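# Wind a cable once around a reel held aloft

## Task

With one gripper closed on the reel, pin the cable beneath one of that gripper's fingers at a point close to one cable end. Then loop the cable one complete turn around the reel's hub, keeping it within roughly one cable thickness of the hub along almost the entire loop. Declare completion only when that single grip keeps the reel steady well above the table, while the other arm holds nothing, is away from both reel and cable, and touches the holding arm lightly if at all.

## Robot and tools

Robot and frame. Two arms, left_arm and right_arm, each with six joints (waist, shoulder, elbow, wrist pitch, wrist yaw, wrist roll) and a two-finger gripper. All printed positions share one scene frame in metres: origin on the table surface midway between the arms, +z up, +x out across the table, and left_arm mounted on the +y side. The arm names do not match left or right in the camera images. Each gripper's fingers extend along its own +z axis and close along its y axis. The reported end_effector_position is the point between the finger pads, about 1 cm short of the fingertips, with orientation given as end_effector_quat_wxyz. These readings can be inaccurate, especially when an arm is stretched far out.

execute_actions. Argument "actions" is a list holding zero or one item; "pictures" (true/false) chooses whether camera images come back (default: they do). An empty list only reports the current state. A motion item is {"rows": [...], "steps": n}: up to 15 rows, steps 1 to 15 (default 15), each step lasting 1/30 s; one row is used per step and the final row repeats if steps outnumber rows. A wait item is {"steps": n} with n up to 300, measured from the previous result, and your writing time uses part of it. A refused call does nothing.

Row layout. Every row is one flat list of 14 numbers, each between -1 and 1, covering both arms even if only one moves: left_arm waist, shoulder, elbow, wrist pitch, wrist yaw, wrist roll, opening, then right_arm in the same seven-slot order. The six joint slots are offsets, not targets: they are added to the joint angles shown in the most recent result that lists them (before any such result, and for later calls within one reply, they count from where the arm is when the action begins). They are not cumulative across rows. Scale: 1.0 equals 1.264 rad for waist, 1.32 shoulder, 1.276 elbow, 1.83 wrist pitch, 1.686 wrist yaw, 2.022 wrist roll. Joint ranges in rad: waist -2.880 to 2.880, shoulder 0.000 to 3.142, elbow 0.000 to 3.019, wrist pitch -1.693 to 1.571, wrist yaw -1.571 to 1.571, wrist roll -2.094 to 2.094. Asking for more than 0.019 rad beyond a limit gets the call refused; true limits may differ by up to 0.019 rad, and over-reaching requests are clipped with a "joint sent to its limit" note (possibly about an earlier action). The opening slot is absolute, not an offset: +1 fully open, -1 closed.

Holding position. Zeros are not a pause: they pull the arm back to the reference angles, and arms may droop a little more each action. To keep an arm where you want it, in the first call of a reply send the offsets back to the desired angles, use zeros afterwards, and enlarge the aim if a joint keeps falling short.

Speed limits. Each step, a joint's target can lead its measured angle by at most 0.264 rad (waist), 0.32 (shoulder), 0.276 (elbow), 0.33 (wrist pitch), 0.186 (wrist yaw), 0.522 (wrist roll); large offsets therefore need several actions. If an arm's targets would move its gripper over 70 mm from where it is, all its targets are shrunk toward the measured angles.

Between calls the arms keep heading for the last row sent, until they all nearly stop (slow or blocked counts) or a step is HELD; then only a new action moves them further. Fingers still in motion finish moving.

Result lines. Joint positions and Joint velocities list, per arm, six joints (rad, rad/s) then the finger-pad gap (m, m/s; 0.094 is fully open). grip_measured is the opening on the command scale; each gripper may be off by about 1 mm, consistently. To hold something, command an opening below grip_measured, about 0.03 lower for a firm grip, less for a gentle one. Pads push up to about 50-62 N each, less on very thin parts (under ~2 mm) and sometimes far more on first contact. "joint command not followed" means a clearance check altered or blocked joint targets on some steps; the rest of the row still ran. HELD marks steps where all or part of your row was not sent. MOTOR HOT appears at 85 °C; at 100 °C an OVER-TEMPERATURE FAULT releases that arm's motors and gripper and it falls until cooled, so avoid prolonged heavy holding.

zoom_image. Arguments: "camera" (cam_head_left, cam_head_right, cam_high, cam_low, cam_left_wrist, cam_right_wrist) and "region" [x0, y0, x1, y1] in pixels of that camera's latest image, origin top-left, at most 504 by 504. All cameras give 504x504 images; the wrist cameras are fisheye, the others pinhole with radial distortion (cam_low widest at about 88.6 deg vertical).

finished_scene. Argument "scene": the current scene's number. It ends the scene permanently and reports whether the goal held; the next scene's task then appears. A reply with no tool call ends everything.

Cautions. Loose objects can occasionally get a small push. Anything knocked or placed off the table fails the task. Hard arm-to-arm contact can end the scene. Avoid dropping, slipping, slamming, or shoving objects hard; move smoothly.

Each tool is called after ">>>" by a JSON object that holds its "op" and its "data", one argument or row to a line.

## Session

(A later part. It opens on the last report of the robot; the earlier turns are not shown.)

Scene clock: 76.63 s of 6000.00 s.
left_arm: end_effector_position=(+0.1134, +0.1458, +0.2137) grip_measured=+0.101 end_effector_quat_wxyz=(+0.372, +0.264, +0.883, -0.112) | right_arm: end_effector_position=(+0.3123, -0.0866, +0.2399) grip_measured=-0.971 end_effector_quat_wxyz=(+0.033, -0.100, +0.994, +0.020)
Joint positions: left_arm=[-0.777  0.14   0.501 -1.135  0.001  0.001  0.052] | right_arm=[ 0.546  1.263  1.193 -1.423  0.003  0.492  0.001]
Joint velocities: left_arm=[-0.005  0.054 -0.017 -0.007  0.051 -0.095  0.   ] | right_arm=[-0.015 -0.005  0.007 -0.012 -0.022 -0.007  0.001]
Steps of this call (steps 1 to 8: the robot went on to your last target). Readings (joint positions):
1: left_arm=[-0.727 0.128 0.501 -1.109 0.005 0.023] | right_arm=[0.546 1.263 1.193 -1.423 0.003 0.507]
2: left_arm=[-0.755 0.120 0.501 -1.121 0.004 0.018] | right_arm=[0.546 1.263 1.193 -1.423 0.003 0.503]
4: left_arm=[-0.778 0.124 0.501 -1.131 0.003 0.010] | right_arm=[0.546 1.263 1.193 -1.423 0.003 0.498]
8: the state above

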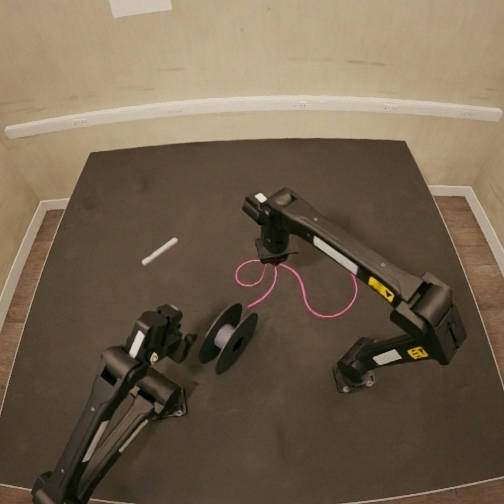

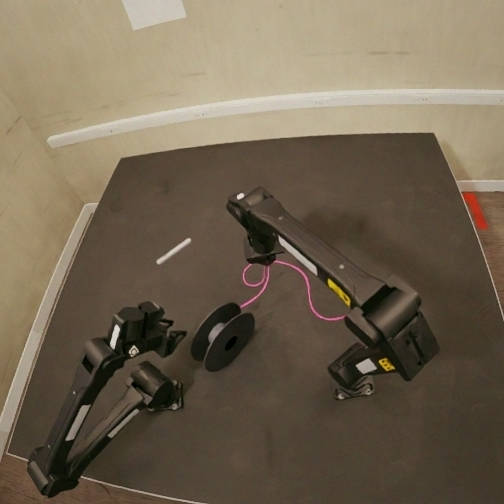

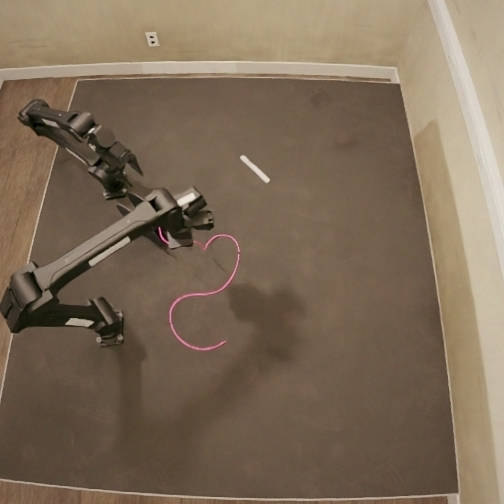

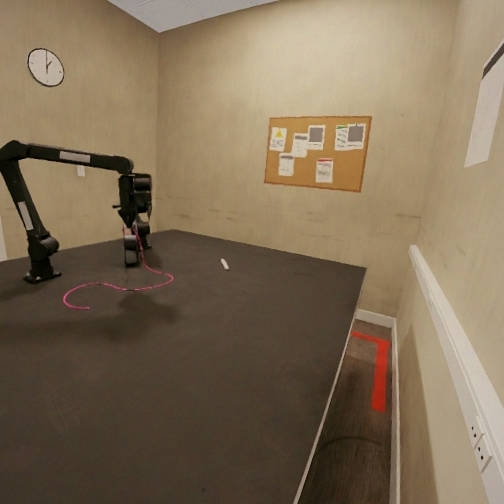

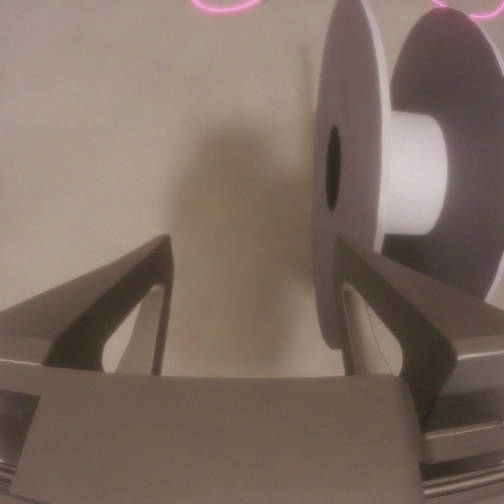

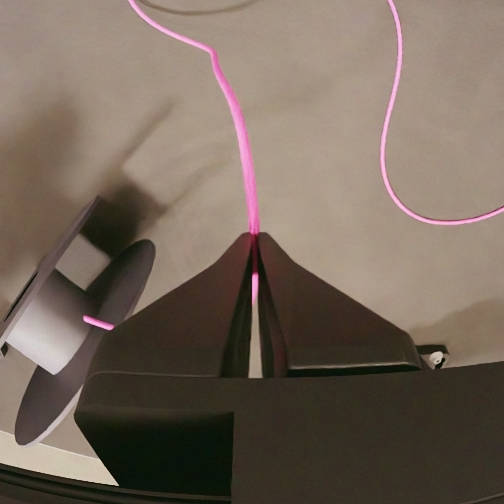

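>>> {"op": "execute_actions", "data": {
  "actions": [
    {"rows": [[-0.008,0.005,0.02,0,0,0,0.1,0,0,0,0,0,0,-0.985],[-0.028,0.005,0.02,0,0,0,0.1,0,0,0,0,0,0,-0.985],[-0.056,0.005,0.02,0,0,0,0.1,0,0,0,0,0,0,-0.985],[-0.088,0.005,0.02,0,0,0,0.1,0,0,0,0,0,0,-0.985],[-0.120,0.005,0.01,0,0,0,0.1,0,0,0,0,0,0,-0.985],[-0.147,0.005,0.0,0,0,0,0.1,0,0,0,0,0,0,-0.985],[-0.165,0.010,-0.004,0.005,0,0,0.1,0,0,0,0,0,0,-0.985],[-0.172,0.020,-0.012,0.016,0,0,0.1,0,0,0,0,0,0,-0.985],[-0.172,0.035,-0.023,0.032,0,0,0.1,0,0,0,0,0,0,-0.985],[-0.172,0.052,-0.036,0.051,0,0,0.1,0,0,0,0,0,0,-0.985],[-0.172,0.069,-0.049,0.070,0,0,0.1,0,0,0,0,0,0,-0.985],[-0.172,0.084,-0.061,0.087,0,0,0.1,0,0,0,0,0,0,-0.985],[-0.172,0.096,-0.070,0.100,0,0,0.1,0,0,0,0,0,0,-0.985],[-0.172,0.103,-0.075,0.108,0,0,0.1,0,0,0,0,0,0,-0.985],[-0.172,0.105,-0.077,0.110,0,0,0.1,0,0,0,0,0,0,-0.985]], "steps": 15}
  ],
  "pictures": false
}}

>>> {"op": "execute_actions", "data": {
  "actions": [
    {"steps": 7}
  ]
}}

Scene clock: 79.20 s of 6000.00 s.
left_arm: end_effector_position=(+0.1068, +0.0910, +0.1805) grip_measured=+0.101 end_effector_quat_wxyz=(+0.344, +0.362, +0.853, -0.149) | right_arm: end_effector_position=(+0.3123, -0.0866, +0.2399) grip_measured=-0.971 end_effector_quat_wxyz=(+0.033, -0.102, +0.994, +0.020)
Joint positions: left_arm=[-1.004  0.256  0.428 -0.974  0.001 -0.005  0.052] | right_arm=[ 0.546  1.263  1.193 -1.423  0.003  0.488  0.001]
Joint velocities: left_arm=[-0.005  0.63  -0.364  0.403 -0.022  0.022 -0.001] | right_arm=[-0.005 -0.024 -0.022  0.012  0.007  0.037 -0.   ]
Steps of this call (steps 1 to 30: the robot went on to your last target; steps 31 to 62: nothing new was sent; steps 63 to 77: all 15 steps of this action). Readings (joint positions):
63: left_arm=[-0.777 0.142 0.501 -1.135 0.001 -0.005] | right_arm=[0.546 1.263 1.193 -1.423 0.003 0.488]
64: left_arm=[-0.779 0.142 0.501 -1.135 0.001 -0.005] | right_arm=[0.546 1.263 1.193 -1.423 0.003 0.488]
66: left_arm=[-0.807 0.142 0.501 -1.135 0.001 -0.005] | right_arm=[0.546 1.263 1.193 -1.423 0.003 0.488]
70: left_arm=[-0.952 0.143 0.501 -1.132 0.001 -0.005] | right_arm=[0.546 1.263 1.193 -1.423 0.003 0.488]
77: the state above

Scene clock: 79.43 s of 6000.00 s.
left_arm: end_effector_position=(+0.1089, +0.0888, +0.1659) grip_measured=+0.101 end_effector_quat_wxyz=(+0.330, +0.365, +0.859, -0.143) | right_arm: end_effector_position=(+0.3123, -0.0866, +0.2399) grip_measured=-0.971 end_effector_quat_wxyz=(+0.033, -0.102, +0.994, +0.020)
Joint positions: left_arm=[-1.004  0.29   0.406 -0.95   0.001 -0.005  0.052] | right_arm=[ 0.546  1.263  1.193 -1.423  0.003  0.488  0.001]
Joint velocities: left_arm=[-0.005 -0.034 -0.002 -0.012 -0.007 -0.007 -0.   ] | right_arm=[ 0.005 -0.005 -0.022  0.007 -0.022  0.022  0.   ]
Steps of this call (steps 1 to 7: the robot went on to your last target). Readings (joint positions):
1: left_arm=[-1.004 0.275 0.418 -0.964 0.001 -0.005] | right_arm=[0.546 1.263 1.193 -1.423 0.003 0.488]
2: left_arm=[-1.004 0.287 0.411 -0.959 0.001 -0.005] | right_arm=[0.546 1.263 1.193 -1.423 0.003 0.488]
4: left_arm=[-1.004 0.294 0.406 -0.956 0.001 -0.005] | right_arm=[0.546 1.263 1.193 -1.423 0.003 0.488]
7: the state above

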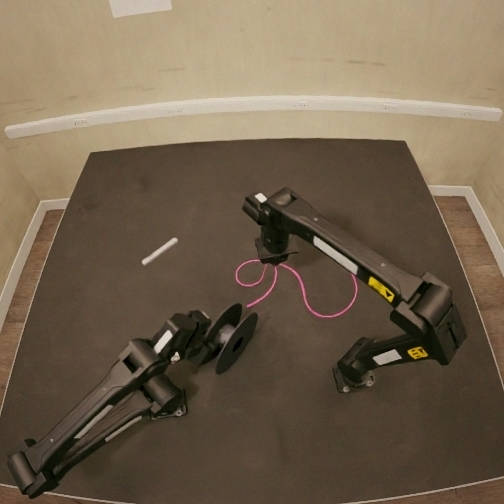

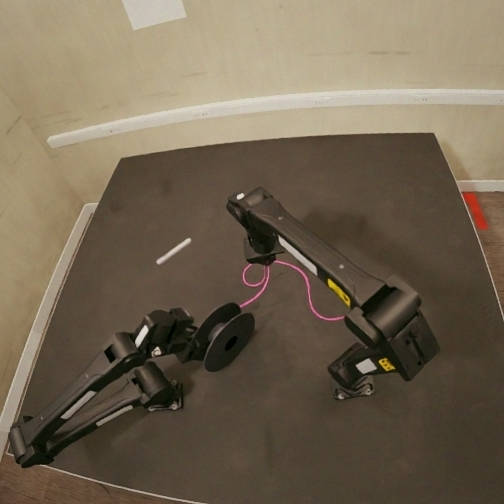

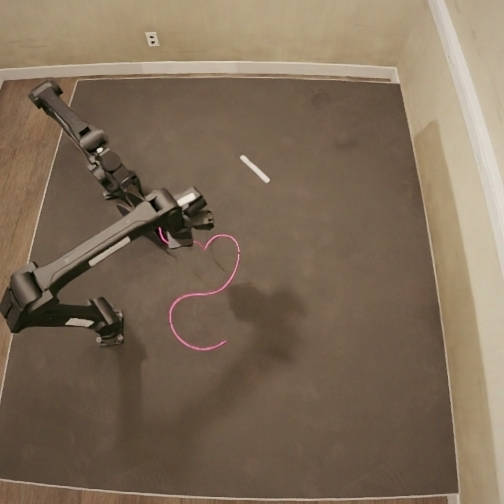

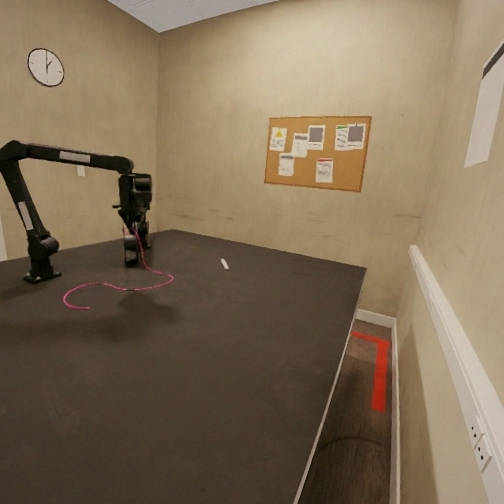

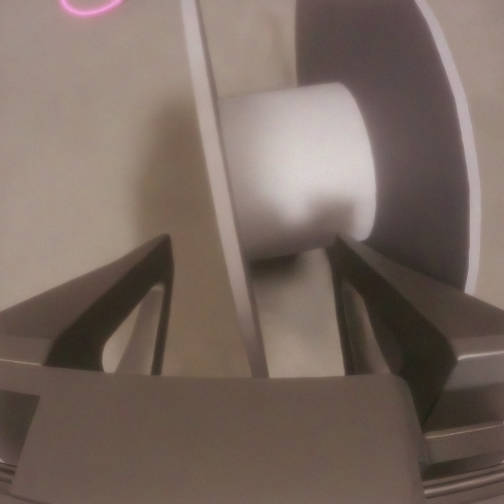

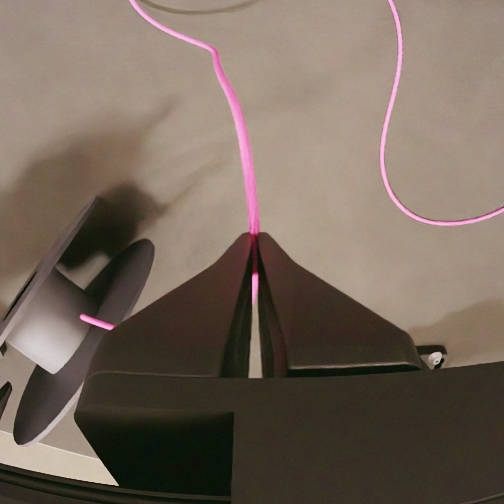

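>>> {"op": "execute_actions", "data": {
  "actions": [
    {"rows": [[0,0,0,0,0,0,0.0,0,0,0,0,0,0,-0.985],[0,0,0,0,0,0,-0.12,0,0,0,0,0,0,-0.985],[0,0,0,0,0,0,-0.25,0,0,0,0,0,0,-0.985],[0,0,0,0,0,0,-0.38,0,0,0,0,0,0,-0.985],[0,0,0,0,0,0,-0.5,0,0,0,0,0,0,-0.985],[0,0,0,0,0,0,-0.6,0,0,0,0,0,0,-0.985],[0,0,0,0,0,0,-0.68,0,0,0,0,0,0,-0.985],[0,0,0,0,0,0,-0.74,0,0,0,0,0,0,-0.985],[0,0,0,0,0,0,-0.79,0,0,0,0,0,0,-0.985],[0,0,0,0,0,0,-0.83,0,0,0,0,0,0,-0.985],[0,0,0,0,0,0,-0.87,0,0,0,0,0,0,-0.985],[0,0,0,0,0,0,-0.90,0,0,0,0,0,0,-0.985],[0,0,0,0,0,0,-0.92,0,0,0,0,0,0,-0.985],[0,0,0,0,0,0,-0.94,0,0,0,0,0,0,-0.985],[0,0,0,0,0,0,-0.95,0,0,0,0,0,0,-0.985]], "steps": 15}
  ],
  "pictures": false
}}

>>> {"op": "execute_actions", "data": {
  "actions": [
    {"steps": 10}
  ]
}}

Scene clock: 81.07 s of 6000.00 s.
left_arm: end_effector_position=(+0.1089, +0.0889, +0.1660) grip_measured=-0.934 end_effector_quat_wxyz=(+0.331, +0.364, +0.859, -0.143) | right_arm: end_effector_position=(+0.3123, -0.0866, +0.2399) grip_measured=-0.971 end_effector_quat_wxyz=(+0.033, -0.102, +0.994, +0.020)
Joint positions: left_arm=[-1.004  0.288  0.405 -0.95   0.    -0.005  0.003] | right_arm=[ 0.546  1.263  1.193 -1.423  0.003  0.488  0.001]
Joint velocities: left_arm=[-0.015 -0.005 -0.002  0.017 -0.037  0.022 -0.005] | right_arm=[ 0.015 -0.005 -0.012  0.002 -0.022  0.007 -0.001]
Steps of this call (steps 1 to 30: the robot went on to your last target; steps 31 to 34: nothing new was sent; steps 35 to 49: all 15 steps of this action). Readings (joint positions):
35: left_arm=[-1.004 0.288 0.406 -0.949 0.001 -0.005] | right_arm=[0.546 1.263 1.193 -1.423 0.003 0.488]
36: left_arm=[-1.004 0.288 0.406 -0.949 0.001 -0.005] | right_arm=[0.546 1.263 1.193 -1.423 0.003 0.488]
38: left_arm=[-1.004 0.288 0.406 -0.949 0.001 -0.005] | right_arm=[0.546 1.263 1.193 -1.423 0.003 0.488]
42: left_arm=[-1.004 0.288 0.406 -0.949 0.001 -0.005] | right_arm=[0.546 1.263 1.193 -1.423 0.003 0.488]
49: the state above

Scene clock: 81.40 s of 6000.00 s.
left_arm: end_effector_position=(+0.1089, +0.0889, +0.1660) grip_measured=-0.935 end_effector_quat_wxyz=(+0.331, +0.364, +0.859, -0.143) | right_arm: end_effector_position=(+0.3123, -0.0866, +0.2399) grip_measured=-0.971 end_effector_quat_wxyz=(+0.033, -0.102, +0.994, +0.020)
Joint positions: left_arm=[-1.004  0.288  0.405 -0.95   0.    -0.005  0.003] | right_arm=[ 0.546  1.263  1.193 -1.423  0.003  0.488  0.001]
Joint velocities: left_arm=[-0.015 -0.005 -0.032 -0.002 -0.051 -0.051  0.001] | right_arm=[-0.005  0.005 -0.002  0.007 -0.037  0.007 -0.001]
Steps of this call (steps 1 to 10: the robot went on to your last target). Readings (joint positions):
1: left_arm=[-1.004 0.288 0.405 -0.950 0.000 -0.005] | right_arm=[0.546 1.263 1.193 -1.423 0.003 0.488]
2: left_arm=[-1.004 0.288 0.405 -0.950 0.000 -0.005] | right_arm=[0.546 1.263 1.193 -1.423 0.003 0.488]
4: left_arm=[-1.004 0.288 0.405 -0.950 0.000 -0.005] | right_arm=[0.546 1.263 1.193 -1.423 0.003 0.488]
8: left_arm=[-1.004 0.288 0.405 -0.950 0.000 -0.005] | right_arm=[0.546 1.263 1.193 -1.423 0.003 0.488]
10: the state above

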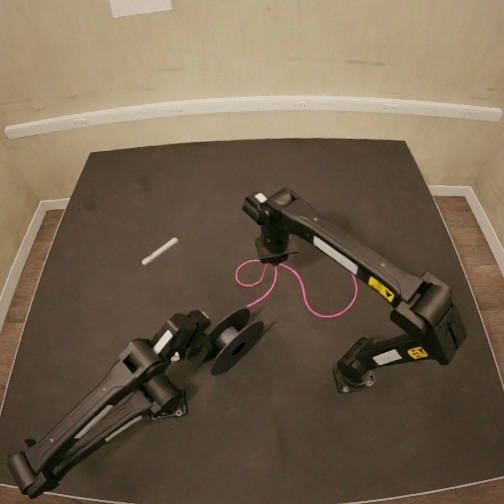

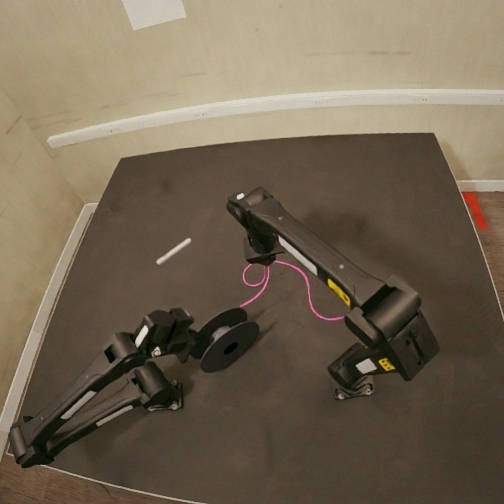

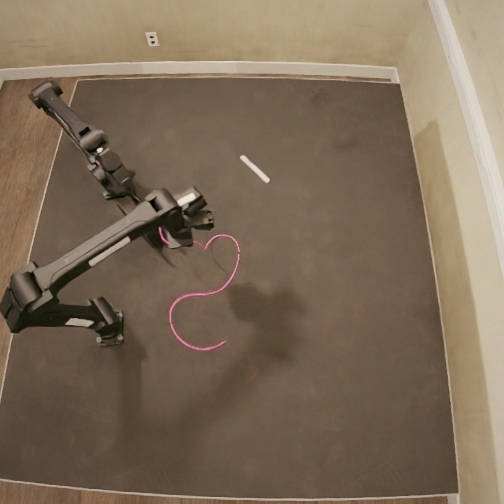

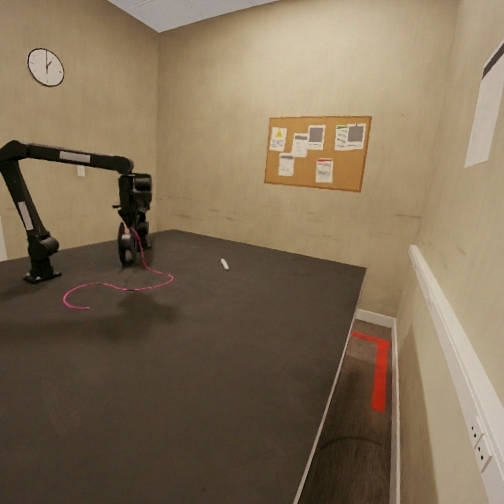

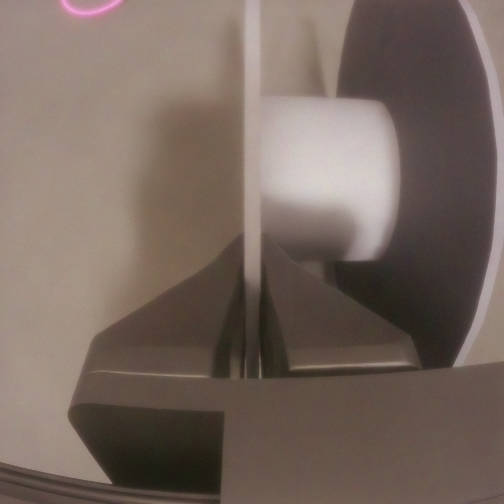

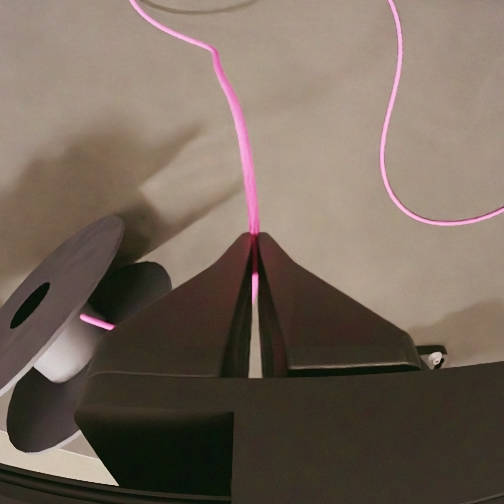

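>>> {"op": "execute_actions", "data": {
  "actions": [
    {"rows": [[0.004,0,0,0,0,0,-0.95,0,0,0.01,0,0,0.004,-0.985],[0.012,0,0,0,0,0,-0.95,0,0,0.01,0,0,0.010,-0.985],[0.022,0,0,0,0,0,-0.95,0.003,0,0.01,0,0,0.018,-0.985],[0.033,0,0,0,0,0,-0.95,0.011,0,0.01,0,0,0.028,-0.985],[0.043,0,0,0,0,0,-0.95,0.023,0,0.01,0,0,0.040,-0.985],[0.051,0,0,0,0,0,-0.95,0.039,0,0.01,0,0,0.052,-0.985],[0.056,0,0,0,0,0,-0.95,0.056,0,0.01,0,0,0.064,-0.985],[0.058,0,0,0,0,0,-0.95,0.075,0,0.01,0,0,0.076,-0.985],[0.058,0,0,0,0,0,-0.95,0.094,0,0.01,0,0,0.086,-0.985],[0.058,0,0,0,0,0,-0.95,0.111,0,0.01,0,0,0.094,-0.985],[0.058,0,0,0,0,0,-0.95,0.127,0,0.01,0,0,0.099,-0.985],[0.058,0,0,0,0,0,-0.95,0.139,0,0.01,0,0,0.101,-0.985],[0.058,0,0,0,0,0,-0.95,0.147,0,0.01,0,0,0.101,-0.985],[0.058,0,0,0,0,0,-0.95,0.150,0,0.01,0,0,0.101,-0.985]], "steps": 15}
  ],
  "pictures": false
}}

>>> {"op": "execute_actions", "data": {
  "actions": [
    {"steps": 8}
  ]
}}

>>> {"op": "zoom_image", "data": {
  "camera": "cam_low",
  "region": [90, 190, 170, 270]
}}

Scene clock: 88.23 s of 6000.00 s.
left_arm: end_effector_position=(+0.1197, +0.0999, +0.1660) grip_measured=-0.935 end_effector_quat_wxyz=(+0.336, +0.335, +0.871, -0.131) | right_arm: end_effector_position=(+0.2627, -0.0369, +0.2399) grip_measured=-0.971 end_effector_quat_wxyz=(+0.029, -0.116, +0.992, +0.026)
Joint positions: left_arm=[-0.935  0.288  0.405 -0.95   0.001 -0.005  0.003] | right_arm=[ 0.735  1.263  1.193 -1.423  0.003  0.648  0.001]
Joint velocities: left_arm=[-0.005 -0.005 -0.007 -0.002  0.007  0.022 -0.   ] | right_arm=[ 0.347  0.005  0.002 -0.027 -0.037  0.271  0.001]
Steps of this call (steps 1 to 15: the robot went on to your last target; steps 16 to 190: nothing new was sent; steps 191 to 205: all 15 steps of this action). Readings (joint positions):
191: left_arm=[-1.004 0.288 0.405 -0.950 0.000 -0.005] | right_arm=[0.546 1.263 1.193 -1.423 0.003 0.488]
192: left_arm=[-1.003 0.288 0.405 -0.950 0.000 -0.005] | right_arm=[0.546 1.263 1.193 -1.423 0.003 0.489]
194: left_arm=[-0.997 0.288 0.405 -0.950 0.000 -0.005] | right_arm=[0.547 1.263 1.193 -1.423 0.003 0.499]
198: left_arm=[-0.952 0.288 0.405 -0.950 0.001 -0.005] | right_arm=[0.578 1.263 1.193 -1.423 0.003 0.556]
205: the state above

Scene clock: 88.50 s of 6000.00 s.
left_arm: end_effector_position=(+0.1197, +0.0999, +0.1660) grip_measured=-0.935 end_effector_quat_wxyz=(+0.336, +0.335, +0.871, -0.131) | right_arm: end_effector_position=(+0.2598, -0.0345, +0.2399) grip_measured=-0.971 end_effector_quat_wxyz=(+0.028, -0.109, +0.993, +0.026)
Joint positions: left_arm=[-0.935  0.288  0.405 -0.95   0.001 -0.005  0.003] | right_arm=[ 0.745  1.263  1.193 -1.423  0.002  0.673  0.001]
Joint velocities: left_arm=[-0.005  0.005 -0.012  0.007 -0.037  0.022 -0.001] | right_arm=[-0.005 -0.005  0.002 -0.012 -0.007  0.051 -0.001]
Steps of this call (steps 1 to 8: the robot went on to your last target). Readings (joint positions):
1: left_arm=[-0.935 0.288 0.405 -0.950 0.001 -0.005] | right_arm=[0.744 1.263 1.193 -1.423 0.002 0.654]
2: left_arm=[-0.935 0.288 0.405 -0.950 0.001 -0.005] | right_arm=[0.747 1.263 1.193 -1.423 0.002 0.658]
4: left_arm=[-0.935 0.288 0.405 -0.950 0.001 -0.005] | right_arm=[0.745 1.263 1.193 -1.423 0.002 0.666]
8: the state above

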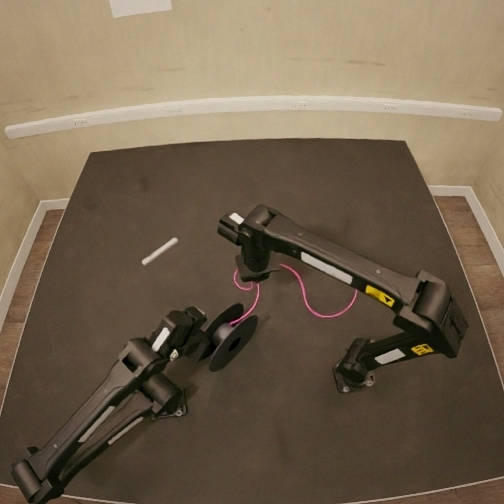

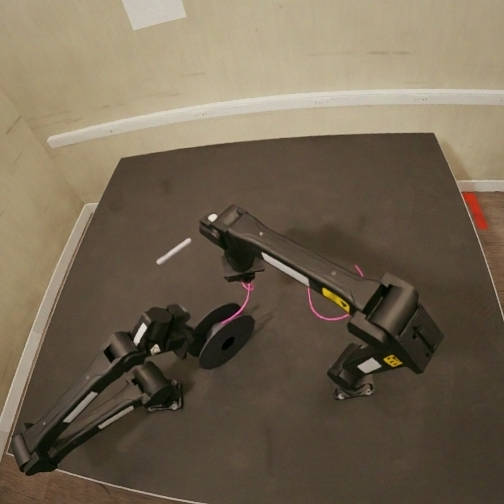

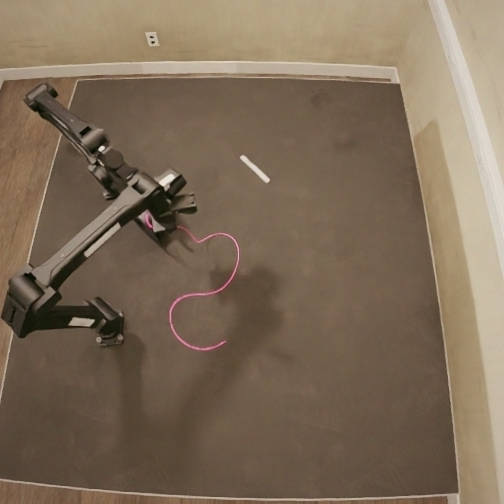

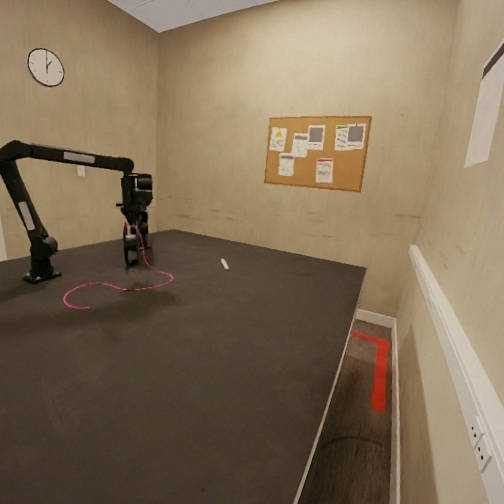

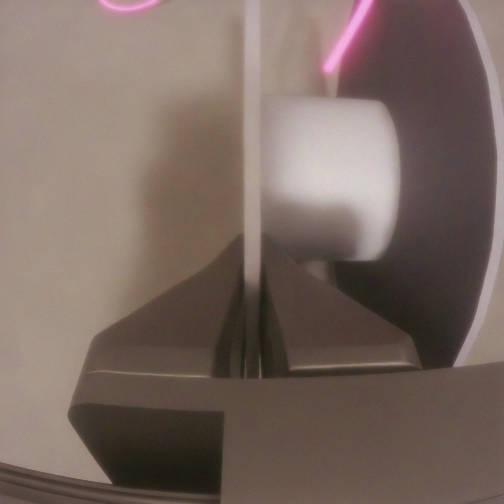

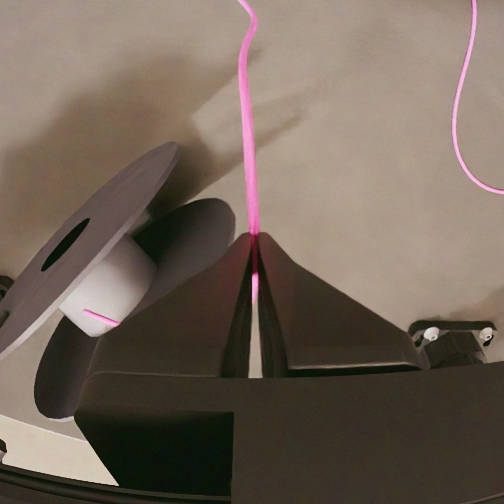

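Region (90, 190, 170, 270) of cam_low's 504x504 image, scaled by 6.300, with more detail than that image has.

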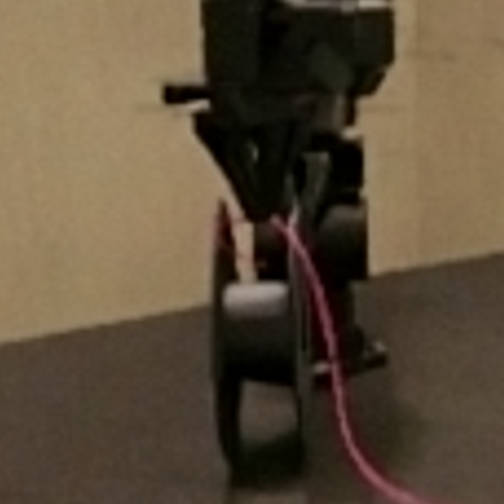

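>>> {"op": "execute_actions", "data": {
  "actions": [
    {"rows": [[0,0,0,0,0,0,-0.95,0,0,0,0,0,0.015,-0.985],[0,0,0,0,0,0,-0.95,0,0,0,0,0,0.04,-0.985],[0,0,0,0,0,0,-0.95,0.003,0,0,0,0,0.07,-0.985],[0,0,0,0,0,0,-0.95,0.010,0,0,0,0,0.10,-0.985],[0,0,0,0,0,0,-0.95,0.021,0,-0.004,0.004,0,0.13,-0.985],[0,0,0,0,0,0,-0.95,0.035,0,-0.009,0.008,0,0.155,-0.985],[0,0,0,0,0,0,-0.95,0.050,0,-0.015,0.013,0,0.175,-0.985],[0,0,0,0,0,0,-0.95,0.066,0,-0.021,0.018,0,0.19,-0.985],[0,0,0,0,0,0,-0.95,0.083,0,-0.027,0.023,0,0.205,-0.985],[0,0,0,0,0,0,-0.95,0.098,0,-0.033,0.028,0,0.215,-0.985],[0,0,0,0,0,0,-0.95,0.112,0,-0.038,0.031,0,0.22,-0.985],[0,0,0,0,0,0,-0.95,0.123,0,-0.042,0.034,0,0.22,-0.985],[0,0,0,0,0,0,-0.95,0.130,0,-0.044,0.035,0,0.22,-0.985],[0,0,0,0,0,0,-0.95,0.133,0,-0.044,0.035,0,0.22,-0.985]], "steps": 15}
  ],
  "pictures": false
}}

>>> {"op": "execute_actions", "data": {
  "actions": [
    {"steps": 10}
  ]
}}

>>> {"op": "zoom_image", "data": {
  "camera": "cam_low",
  "region": [90, 190, 170, 270]
}}

>>> {"op": "zoom_image", "data": {
  "camera": "cam_head_right",
  "region": [160, 260, 280, 380]
}}

Scene clock: 90.83 s of 6000.00 s.
left_arm: end_effector_position=(+0.1197, +0.0999, +0.1660) grip_measured=-0.935 end_effector_quat_wxyz=(+0.336, +0.335, +0.871, -0.131) | right_arm: end_effector_position=(+0.2091, +0.0005, +0.2238) grip_measured=-0.971 end_effector_quat_wxyz=(+0.022, -0.001, +0.999, +0.036)
Joint positions: left_arm=[-0.935  0.288  0.405 -0.95   0.001 -0.005  0.003] | right_arm=[ 0.911  1.263  1.15  -1.373  0.002  1.056  0.001]
Joint velocities: left_arm=[ 0.015 -0.015 -0.027 -0.002  0.051 -0.037 -0.   ] | right_arm=[ 0.308 -0.005 -0.081  0.037 -0.007  0.374  0.   ]
Steps of this call (steps 1 to 30: the robot went on to your last target; steps 31 to 55: nothing new was sent; steps 56 to 70: all 15 steps of this action). Readings (joint positions):
56: left_arm=[-0.935 0.288 0.405 -0.950 0.001 -0.005] | right_arm=[0.745 1.263 1.193 -1.423 0.002 0.680]
57: left_arm=[-0.935 0.288 0.405 -0.950 0.001 -0.005] | right_arm=[0.745 1.263 1.193 -1.423 0.002 0.690]
59: left_arm=[-0.935 0.288 0.405 -0.950 0.001 -0.005] | right_arm=[0.745 1.263 1.193 -1.423 0.002 0.738]
63: left_arm=[-0.935 0.288 0.405 -0.950 0.001 -0.005] | right_arm=[0.772 1.263 1.190 -1.414 0.002 0.888]
70: the state above

Scene clock: 91.17 s of 6000.00 s.
left_arm: end_effector_position=(+0.1197, +0.0999, +0.1660) grip_measured=-0.935 end_effector_quat_wxyz=(+0.336, +0.335, +0.871, -0.131) | right_arm: end_effector_position=(+0.2059, +0.0021, +0.2227) grip_measured=-0.971 end_effector_quat_wxyz=(+0.021, +0.016, +0.999, +0.036)
Joint positions: left_arm=[-0.935  0.288  0.405 -0.95   0.001 -0.005  0.003] | right_arm=[ 0.921  1.263  1.147 -1.371  0.002  1.099  0.001]
Joint velocities: left_arm=[-0.015 -0.005  0.007  0.007  0.022  0.022 -0.   ] | right_arm=[-0.005  0.015 -0.017 -0.017  0.007  0.022 -0.   ]
Steps of this call (steps 1 to 10: the robot went on to your last target). Readings (joint positions):
1: left_arm=[-0.935 0.288 0.405 -0.950 0.001 -0.005] | right_arm=[0.919 1.263 1.148 -1.373 0.002 1.065]
2: left_arm=[-0.935 0.288 0.405 -0.950 0.001 -0.005] | right_arm=[0.921 1.263 1.147 -1.372 0.002 1.073]
4: left_arm=[-0.935 0.288 0.405 -0.950 0.001 -0.005] | right_arm=[0.921 1.263 1.147 -1.371 0.002 1.084]
8: left_arm=[-0.935 0.288 0.405 -0.950 0.001 -0.005] | right_arm=[0.921 1.263 1.147 -1.371 0.002 1.096]
10: the state above

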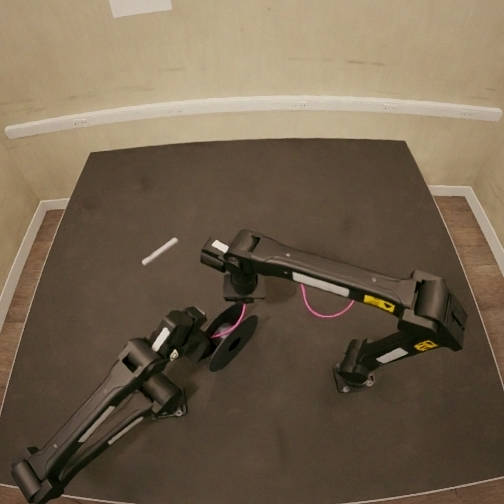

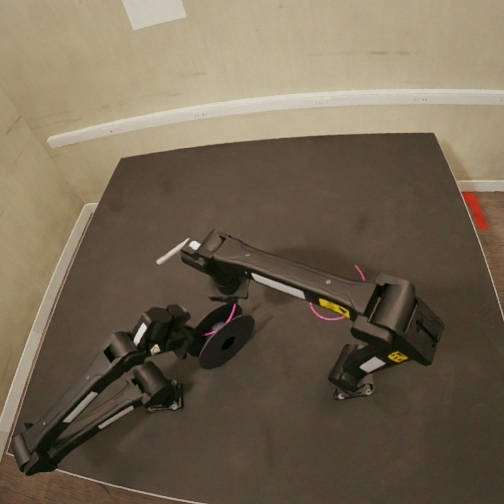

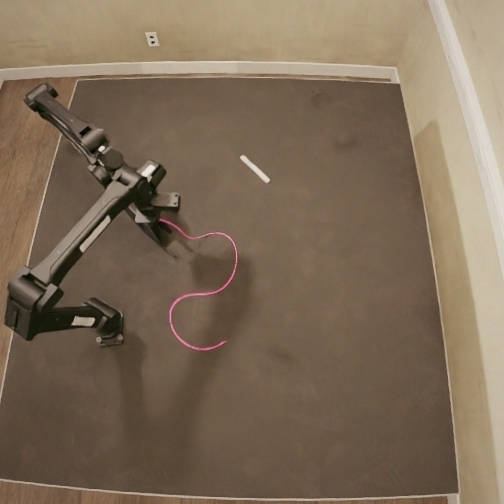

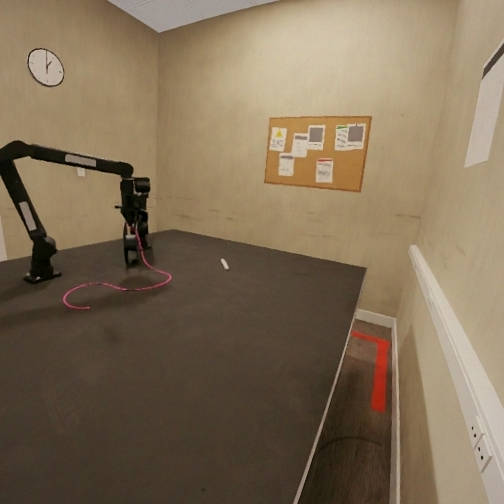

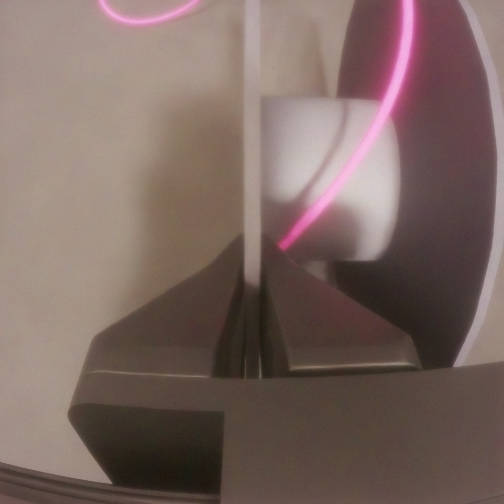

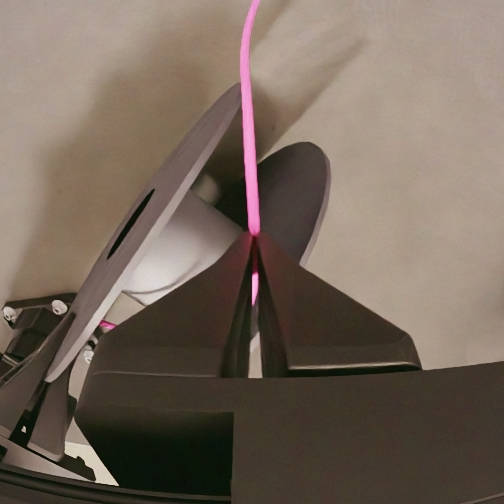

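Region (90, 190, 170, 270) of cam_low's 504x504 image, scaled by 6.300, with more detail than that image has.

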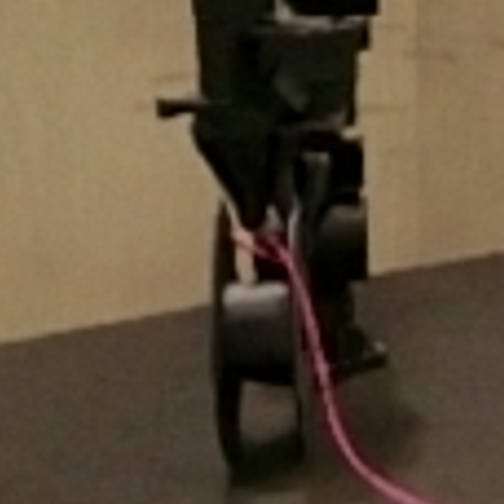

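Region (160, 260, 280, 380) of cam_head_right's 504x504 image, scaled by 4.200, with more detail than that image has.

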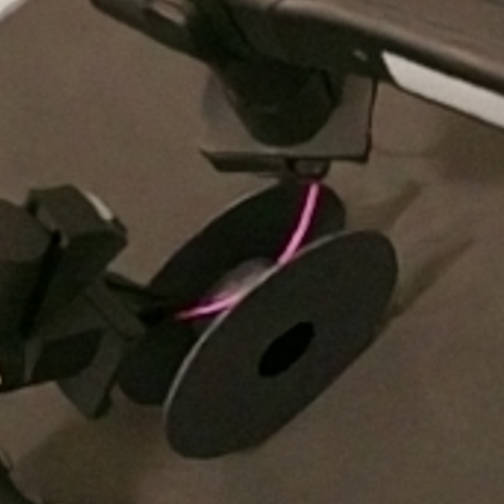

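>>> {"op": "execute_actions", "data": {
  "actions": [
    {"rows": [[0,0,0,0,0,0,-0.95,0,0,-0.006,0.005,0,0,-0.985],[0,0,0,0,0,0,-0.95,0,0,-0.014,0.011,0,0,-0.985],[0,0,0,0,0,0,-0.95,0,0,-0.024,0.018,0,0,-0.985],[0,0,0,0,0,0,-0.95,0,0,-0.034,0.026,0,0.01,-0.985],[0,0,0,0,0,0,-0.95,0,0,-0.042,0.033,0,0.03,-0.985],[0,0,0,0,0,0,-0.95,0,0,-0.047,0.040,0,0.06,-0.985],[0,0,0,0,0,0,-0.95,0,0,-0.048,0.046,0,0.09,-0.985],[0,0,0,0,0,0,-0.95,0,0,-0.048,0.052,0,0.12,-0.985],[0,0,0,0,0,0,-0.95,0,0,-0.048,0.057,0,0.15,-0.985],[0,0,0,0,0,0,-0.95,0,0,-0.048,0.060,0,0.18,-0.985],[0,0,0,0,0,0,-0.95,0,0,-0.048,0.060,0,0.20,-0.985],[0,0,0,0,0,0,-0.95,0,0,-0.048,0.060,0,0.215,-0.985],[0,0,0,0,0,0,-0.95,0,0,-0.048,0.060,0,0.22,-0.985]], "steps": 15}
  ],
  "pictures": false
}}

>>> {"op": "execute_actions", "data": {
  "actions": [
    {"steps": 12}
  ]
}}

>>> {"op": "zoom_image", "data": {
  "camera": "cam_low",
  "region": [90, 190, 170, 270]
}}

>>> {"op": "zoom_image", "data": {
  "camera": "cam_head_left",
  "region": [160, 260, 280, 380]
}}

Scene clock: 93.97 s of 6000.00 s.
left_arm: end_effector_position=(+0.1197, +0.0999, +0.1660) grip_measured=-0.935 end_effector_quat_wxyz=(+0.336, +0.335, +0.871, -0.131) | right_arm: end_effector_position=(+0.2097, +0.0091, +0.2040) grip_measured=-0.971 end_effector_quat_wxyz=(+0.021, +0.184, +0.981, +0.061)
Joint positions: left_arm=[-0.935  0.288  0.405 -0.95   0.001 -0.005  0.003] | right_arm=[ 0.921  1.263  1.094 -1.273  0.002  1.438  0.001]
Joint velocities: left_arm=[ 0.005 -0.015  0.012 -0.007 -0.037 -0.037  0.001] | right_arm=[-0.005  0.005  0.012 -0.002  0.007  0.608  0.002]
Steps of this call (steps 1 to 30: the robot went on to your last target; steps 31 to 69: nothing new was sent; steps 70 to 84: all 15 steps of this action). Readings (joint positions):
70: left_arm=[-0.935 0.288 0.405 -0.950 0.001 -0.005] | right_arm=[0.921 1.263 1.147 -1.371 0.002 1.104]
71: left_arm=[-0.935 0.288 0.405 -0.950 0.001 -0.005] | right_arm=[0.921 1.263 1.147 -1.369 0.002 1.104]
73: left_arm=[-0.935 0.288 0.405 -0.950 0.001 -0.005] | right_arm=[0.921 1.263 1.139 -1.353 0.002 1.104]
77: left_arm=[-0.935 0.288 0.405 -0.950 0.001 -0.005] | right_arm=[0.921 1.263 1.103 -1.308 0.002 1.186]
84: the state above

Scene clock: 94.37 s of 6000.00 s.
left_arm: end_effector_position=(+0.1197, +0.0999, +0.1660) grip_measured=-0.935 end_effector_quat_wxyz=(+0.336, +0.335, +0.871, -0.131) | right_arm: end_effector_position=(+0.2098, +0.0092, +0.2040) grip_measured=-0.971 end_effector_quat_wxyz=(+0.019, +0.226, +0.972, +0.062)
Joint positions: left_arm=[-0.935  0.288  0.405 -0.95   0.001 -0.005  0.003] | right_arm=[ 0.921  1.263  1.094 -1.272  0.002  1.523  0.001]
Joint velocities: left_arm=[-0.034 -0.015 -0.012  0.007  0.007 -0.007 -0.001] | right_arm=[ 0.015 -0.015 -0.002 -0.002  0.081  0.081  0.   ]
Steps of this call (steps 1 to 12: the robot went on to your last target). Readings (joint positions):
1: left_arm=[-0.935 0.288 0.405 -0.950 0.001 -0.005] | right_arm=[0.921 1.263 1.094 -1.273 0.002 1.457]
2: left_arm=[-0.935 0.288 0.405 -0.950 0.001 -0.005] | right_arm=[0.921 1.263 1.094 -1.273 0.002 1.471]
4: left_arm=[-0.935 0.288 0.405 -0.950 0.001 -0.005] | right_arm=[0.921 1.263 1.094 -1.272 0.002 1.492]
8: left_arm=[-0.935 0.288 0.405 -0.950 0.001 -0.005] | right_arm=[0.921 1.263 1.094 -1.272 0.002 1.514]
12: the state above

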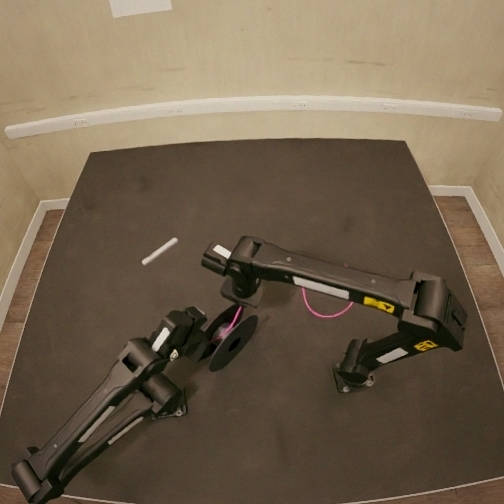

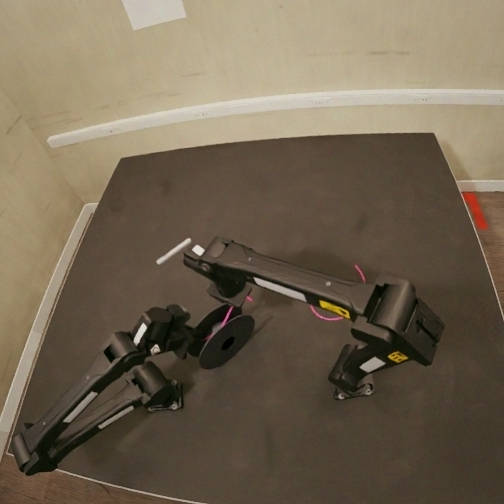

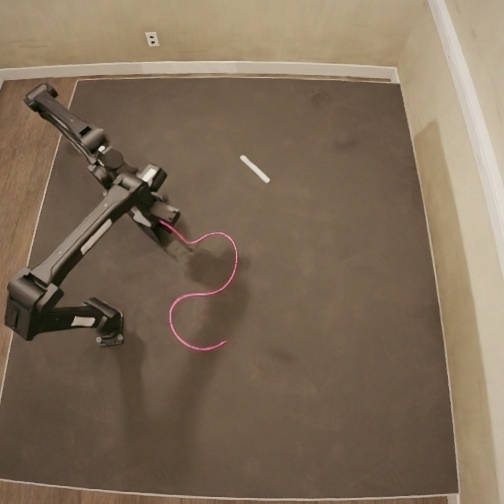

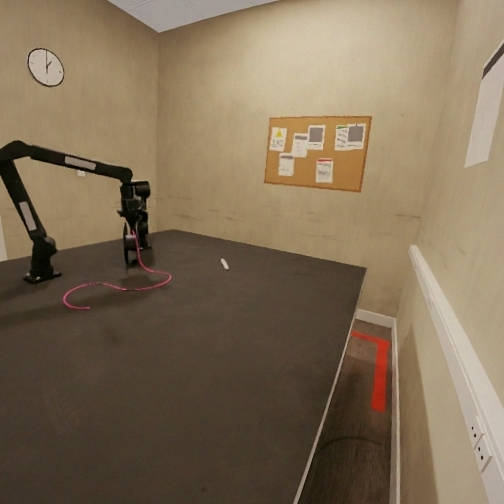

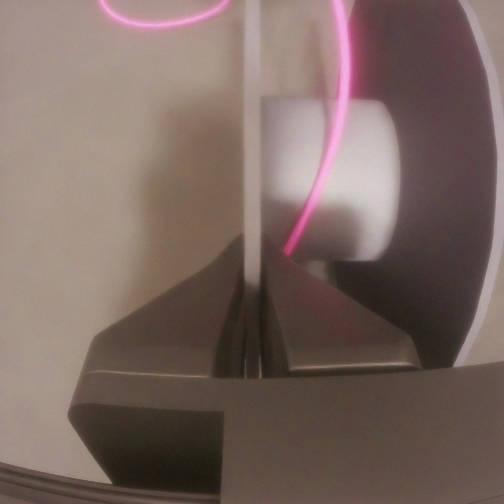

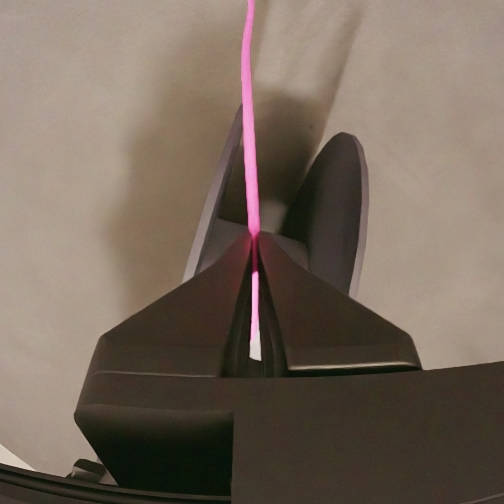

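Region (90, 190, 170, 270) of cam_low's 504x504 image, scaled by 6.300, with more detail than that image has.

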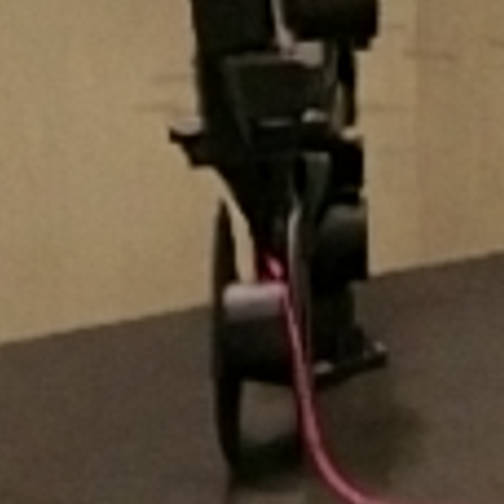

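Region (160, 260, 280, 380) of cam_head_left's 504x504 image, scaled by 4.200, with more detail than that image has.

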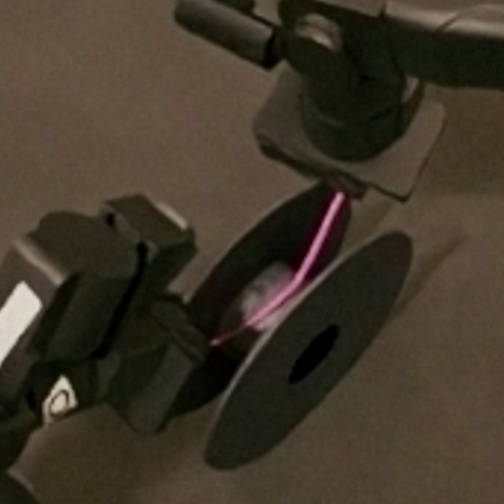

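>>> {"op": "execute_actions", "data": {
  "actions": [
    {"rows": [[0,0,0,0,0,0,-0.95,0.004,0,0,0,0,0.03,-0.985],[0,0,0,0,0,0,-0.95,0.010,0,0,0,0,0.07,-0.985],[0,0,0,0,0,0,-0.95,0.017,0,0,0,0,0.11,-0.985],[0,0,0,0,0,0,-0.95,0.024,0,0,0,0,0.14,-0.985],[0,0,0,0,0,0,-0.95,0.028,0,0,0,0,0.16,-0.985],[0,0,0,0,0,0,-0.95,0.030,0,0,0,0,0.16,-0.985],[0,0,0,0,0,0,-0.95,0.030,0,0,0,0,0.15,-0.985],[0,0,0,0,0,0,-0.95,0.030,0,0,0,0,0.14,-0.985],[0,0,0,0,0,0,-0.95,0.030,0,0,0,0,0.135,-0.985]], "steps": 13}
  ]
}}

Scene clock: 97.50 s of 6000.00 s.
left_arm: end_effector_position=(+0.1197, +0.0999, +0.1660) grip_measured=-0.935 end_effector_quat_wxyz=(+0.336, +0.335, +0.871, -0.131) | right_arm: end_effector_position=(+0.1991, +0.0150, +0.2040) grip_measured=-0.971 end_effector_quat_wxyz=(+0.010, +0.327, +0.943, +0.064)
Joint positions: left_arm=[-0.935  0.288  0.405 -0.95   0.001 -0.005  0.003] | right_arm=[ 0.953  1.263  1.094 -1.272  0.002  1.768  0.001]
Joint velocities: left_arm=[-0.005 -0.015  0.017 -0.007  0.037 -0.022  0.   ] | right_arm=[ 0.005 -0.015  0.002  0.017 -0.051  0.066 -0.001]
Steps of this call (steps 1 to 30: the robot went on to your last target; steps 31 to 81: nothing new was sent; steps 82 to 94: all 13 steps of this action). Readings (joint positions):
82: left_arm=[-0.935 0.288 0.405 -0.950 0.001 -0.005] | right_arm=[0.921 1.263 1.094 -1.272 0.002 1.536]
83: left_arm=[-0.935 0.288 0.405 -0.950 0.001 -0.005] | right_arm=[0.921 1.263 1.094 -1.272 0.002 1.556]
85: left_arm=[-0.935 0.288 0.405 -0.950 0.001 -0.005] | right_arm=[0.925 1.263 1.094 -1.272 0.002 1.627]
89: left_arm=[-0.935 0.288 0.405 -0.950 0.001 -0.005] | right_arm=[0.946 1.263 1.094 -1.272 0.002 1.738]
94: the state above

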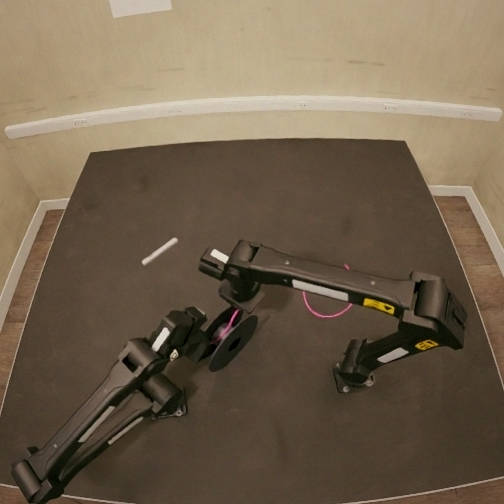

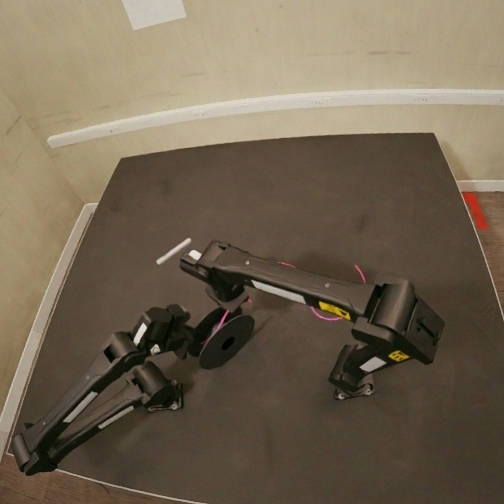

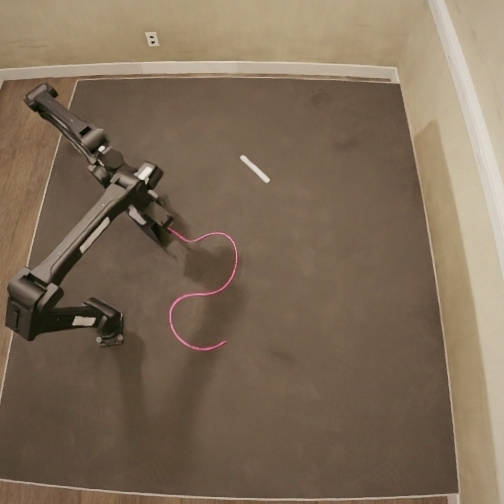

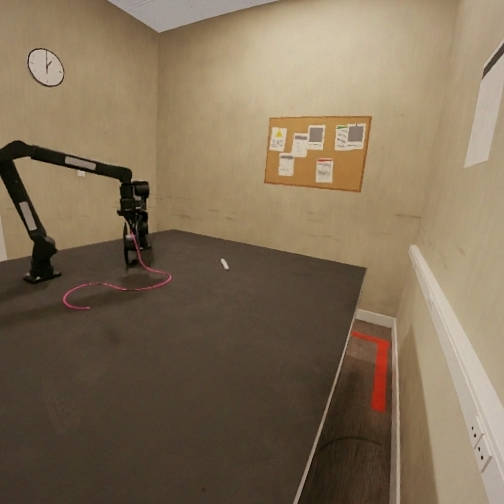

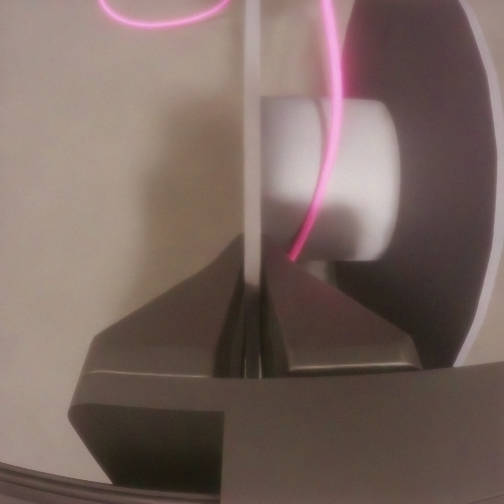

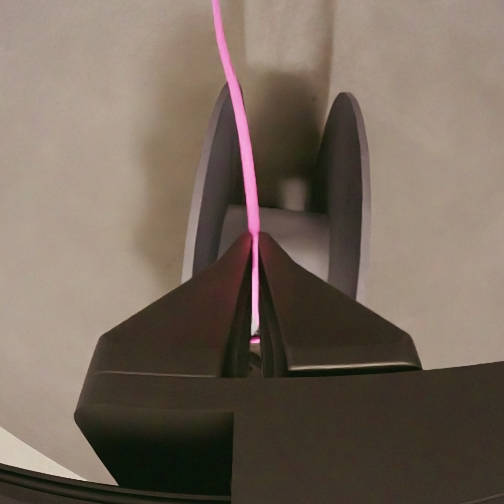

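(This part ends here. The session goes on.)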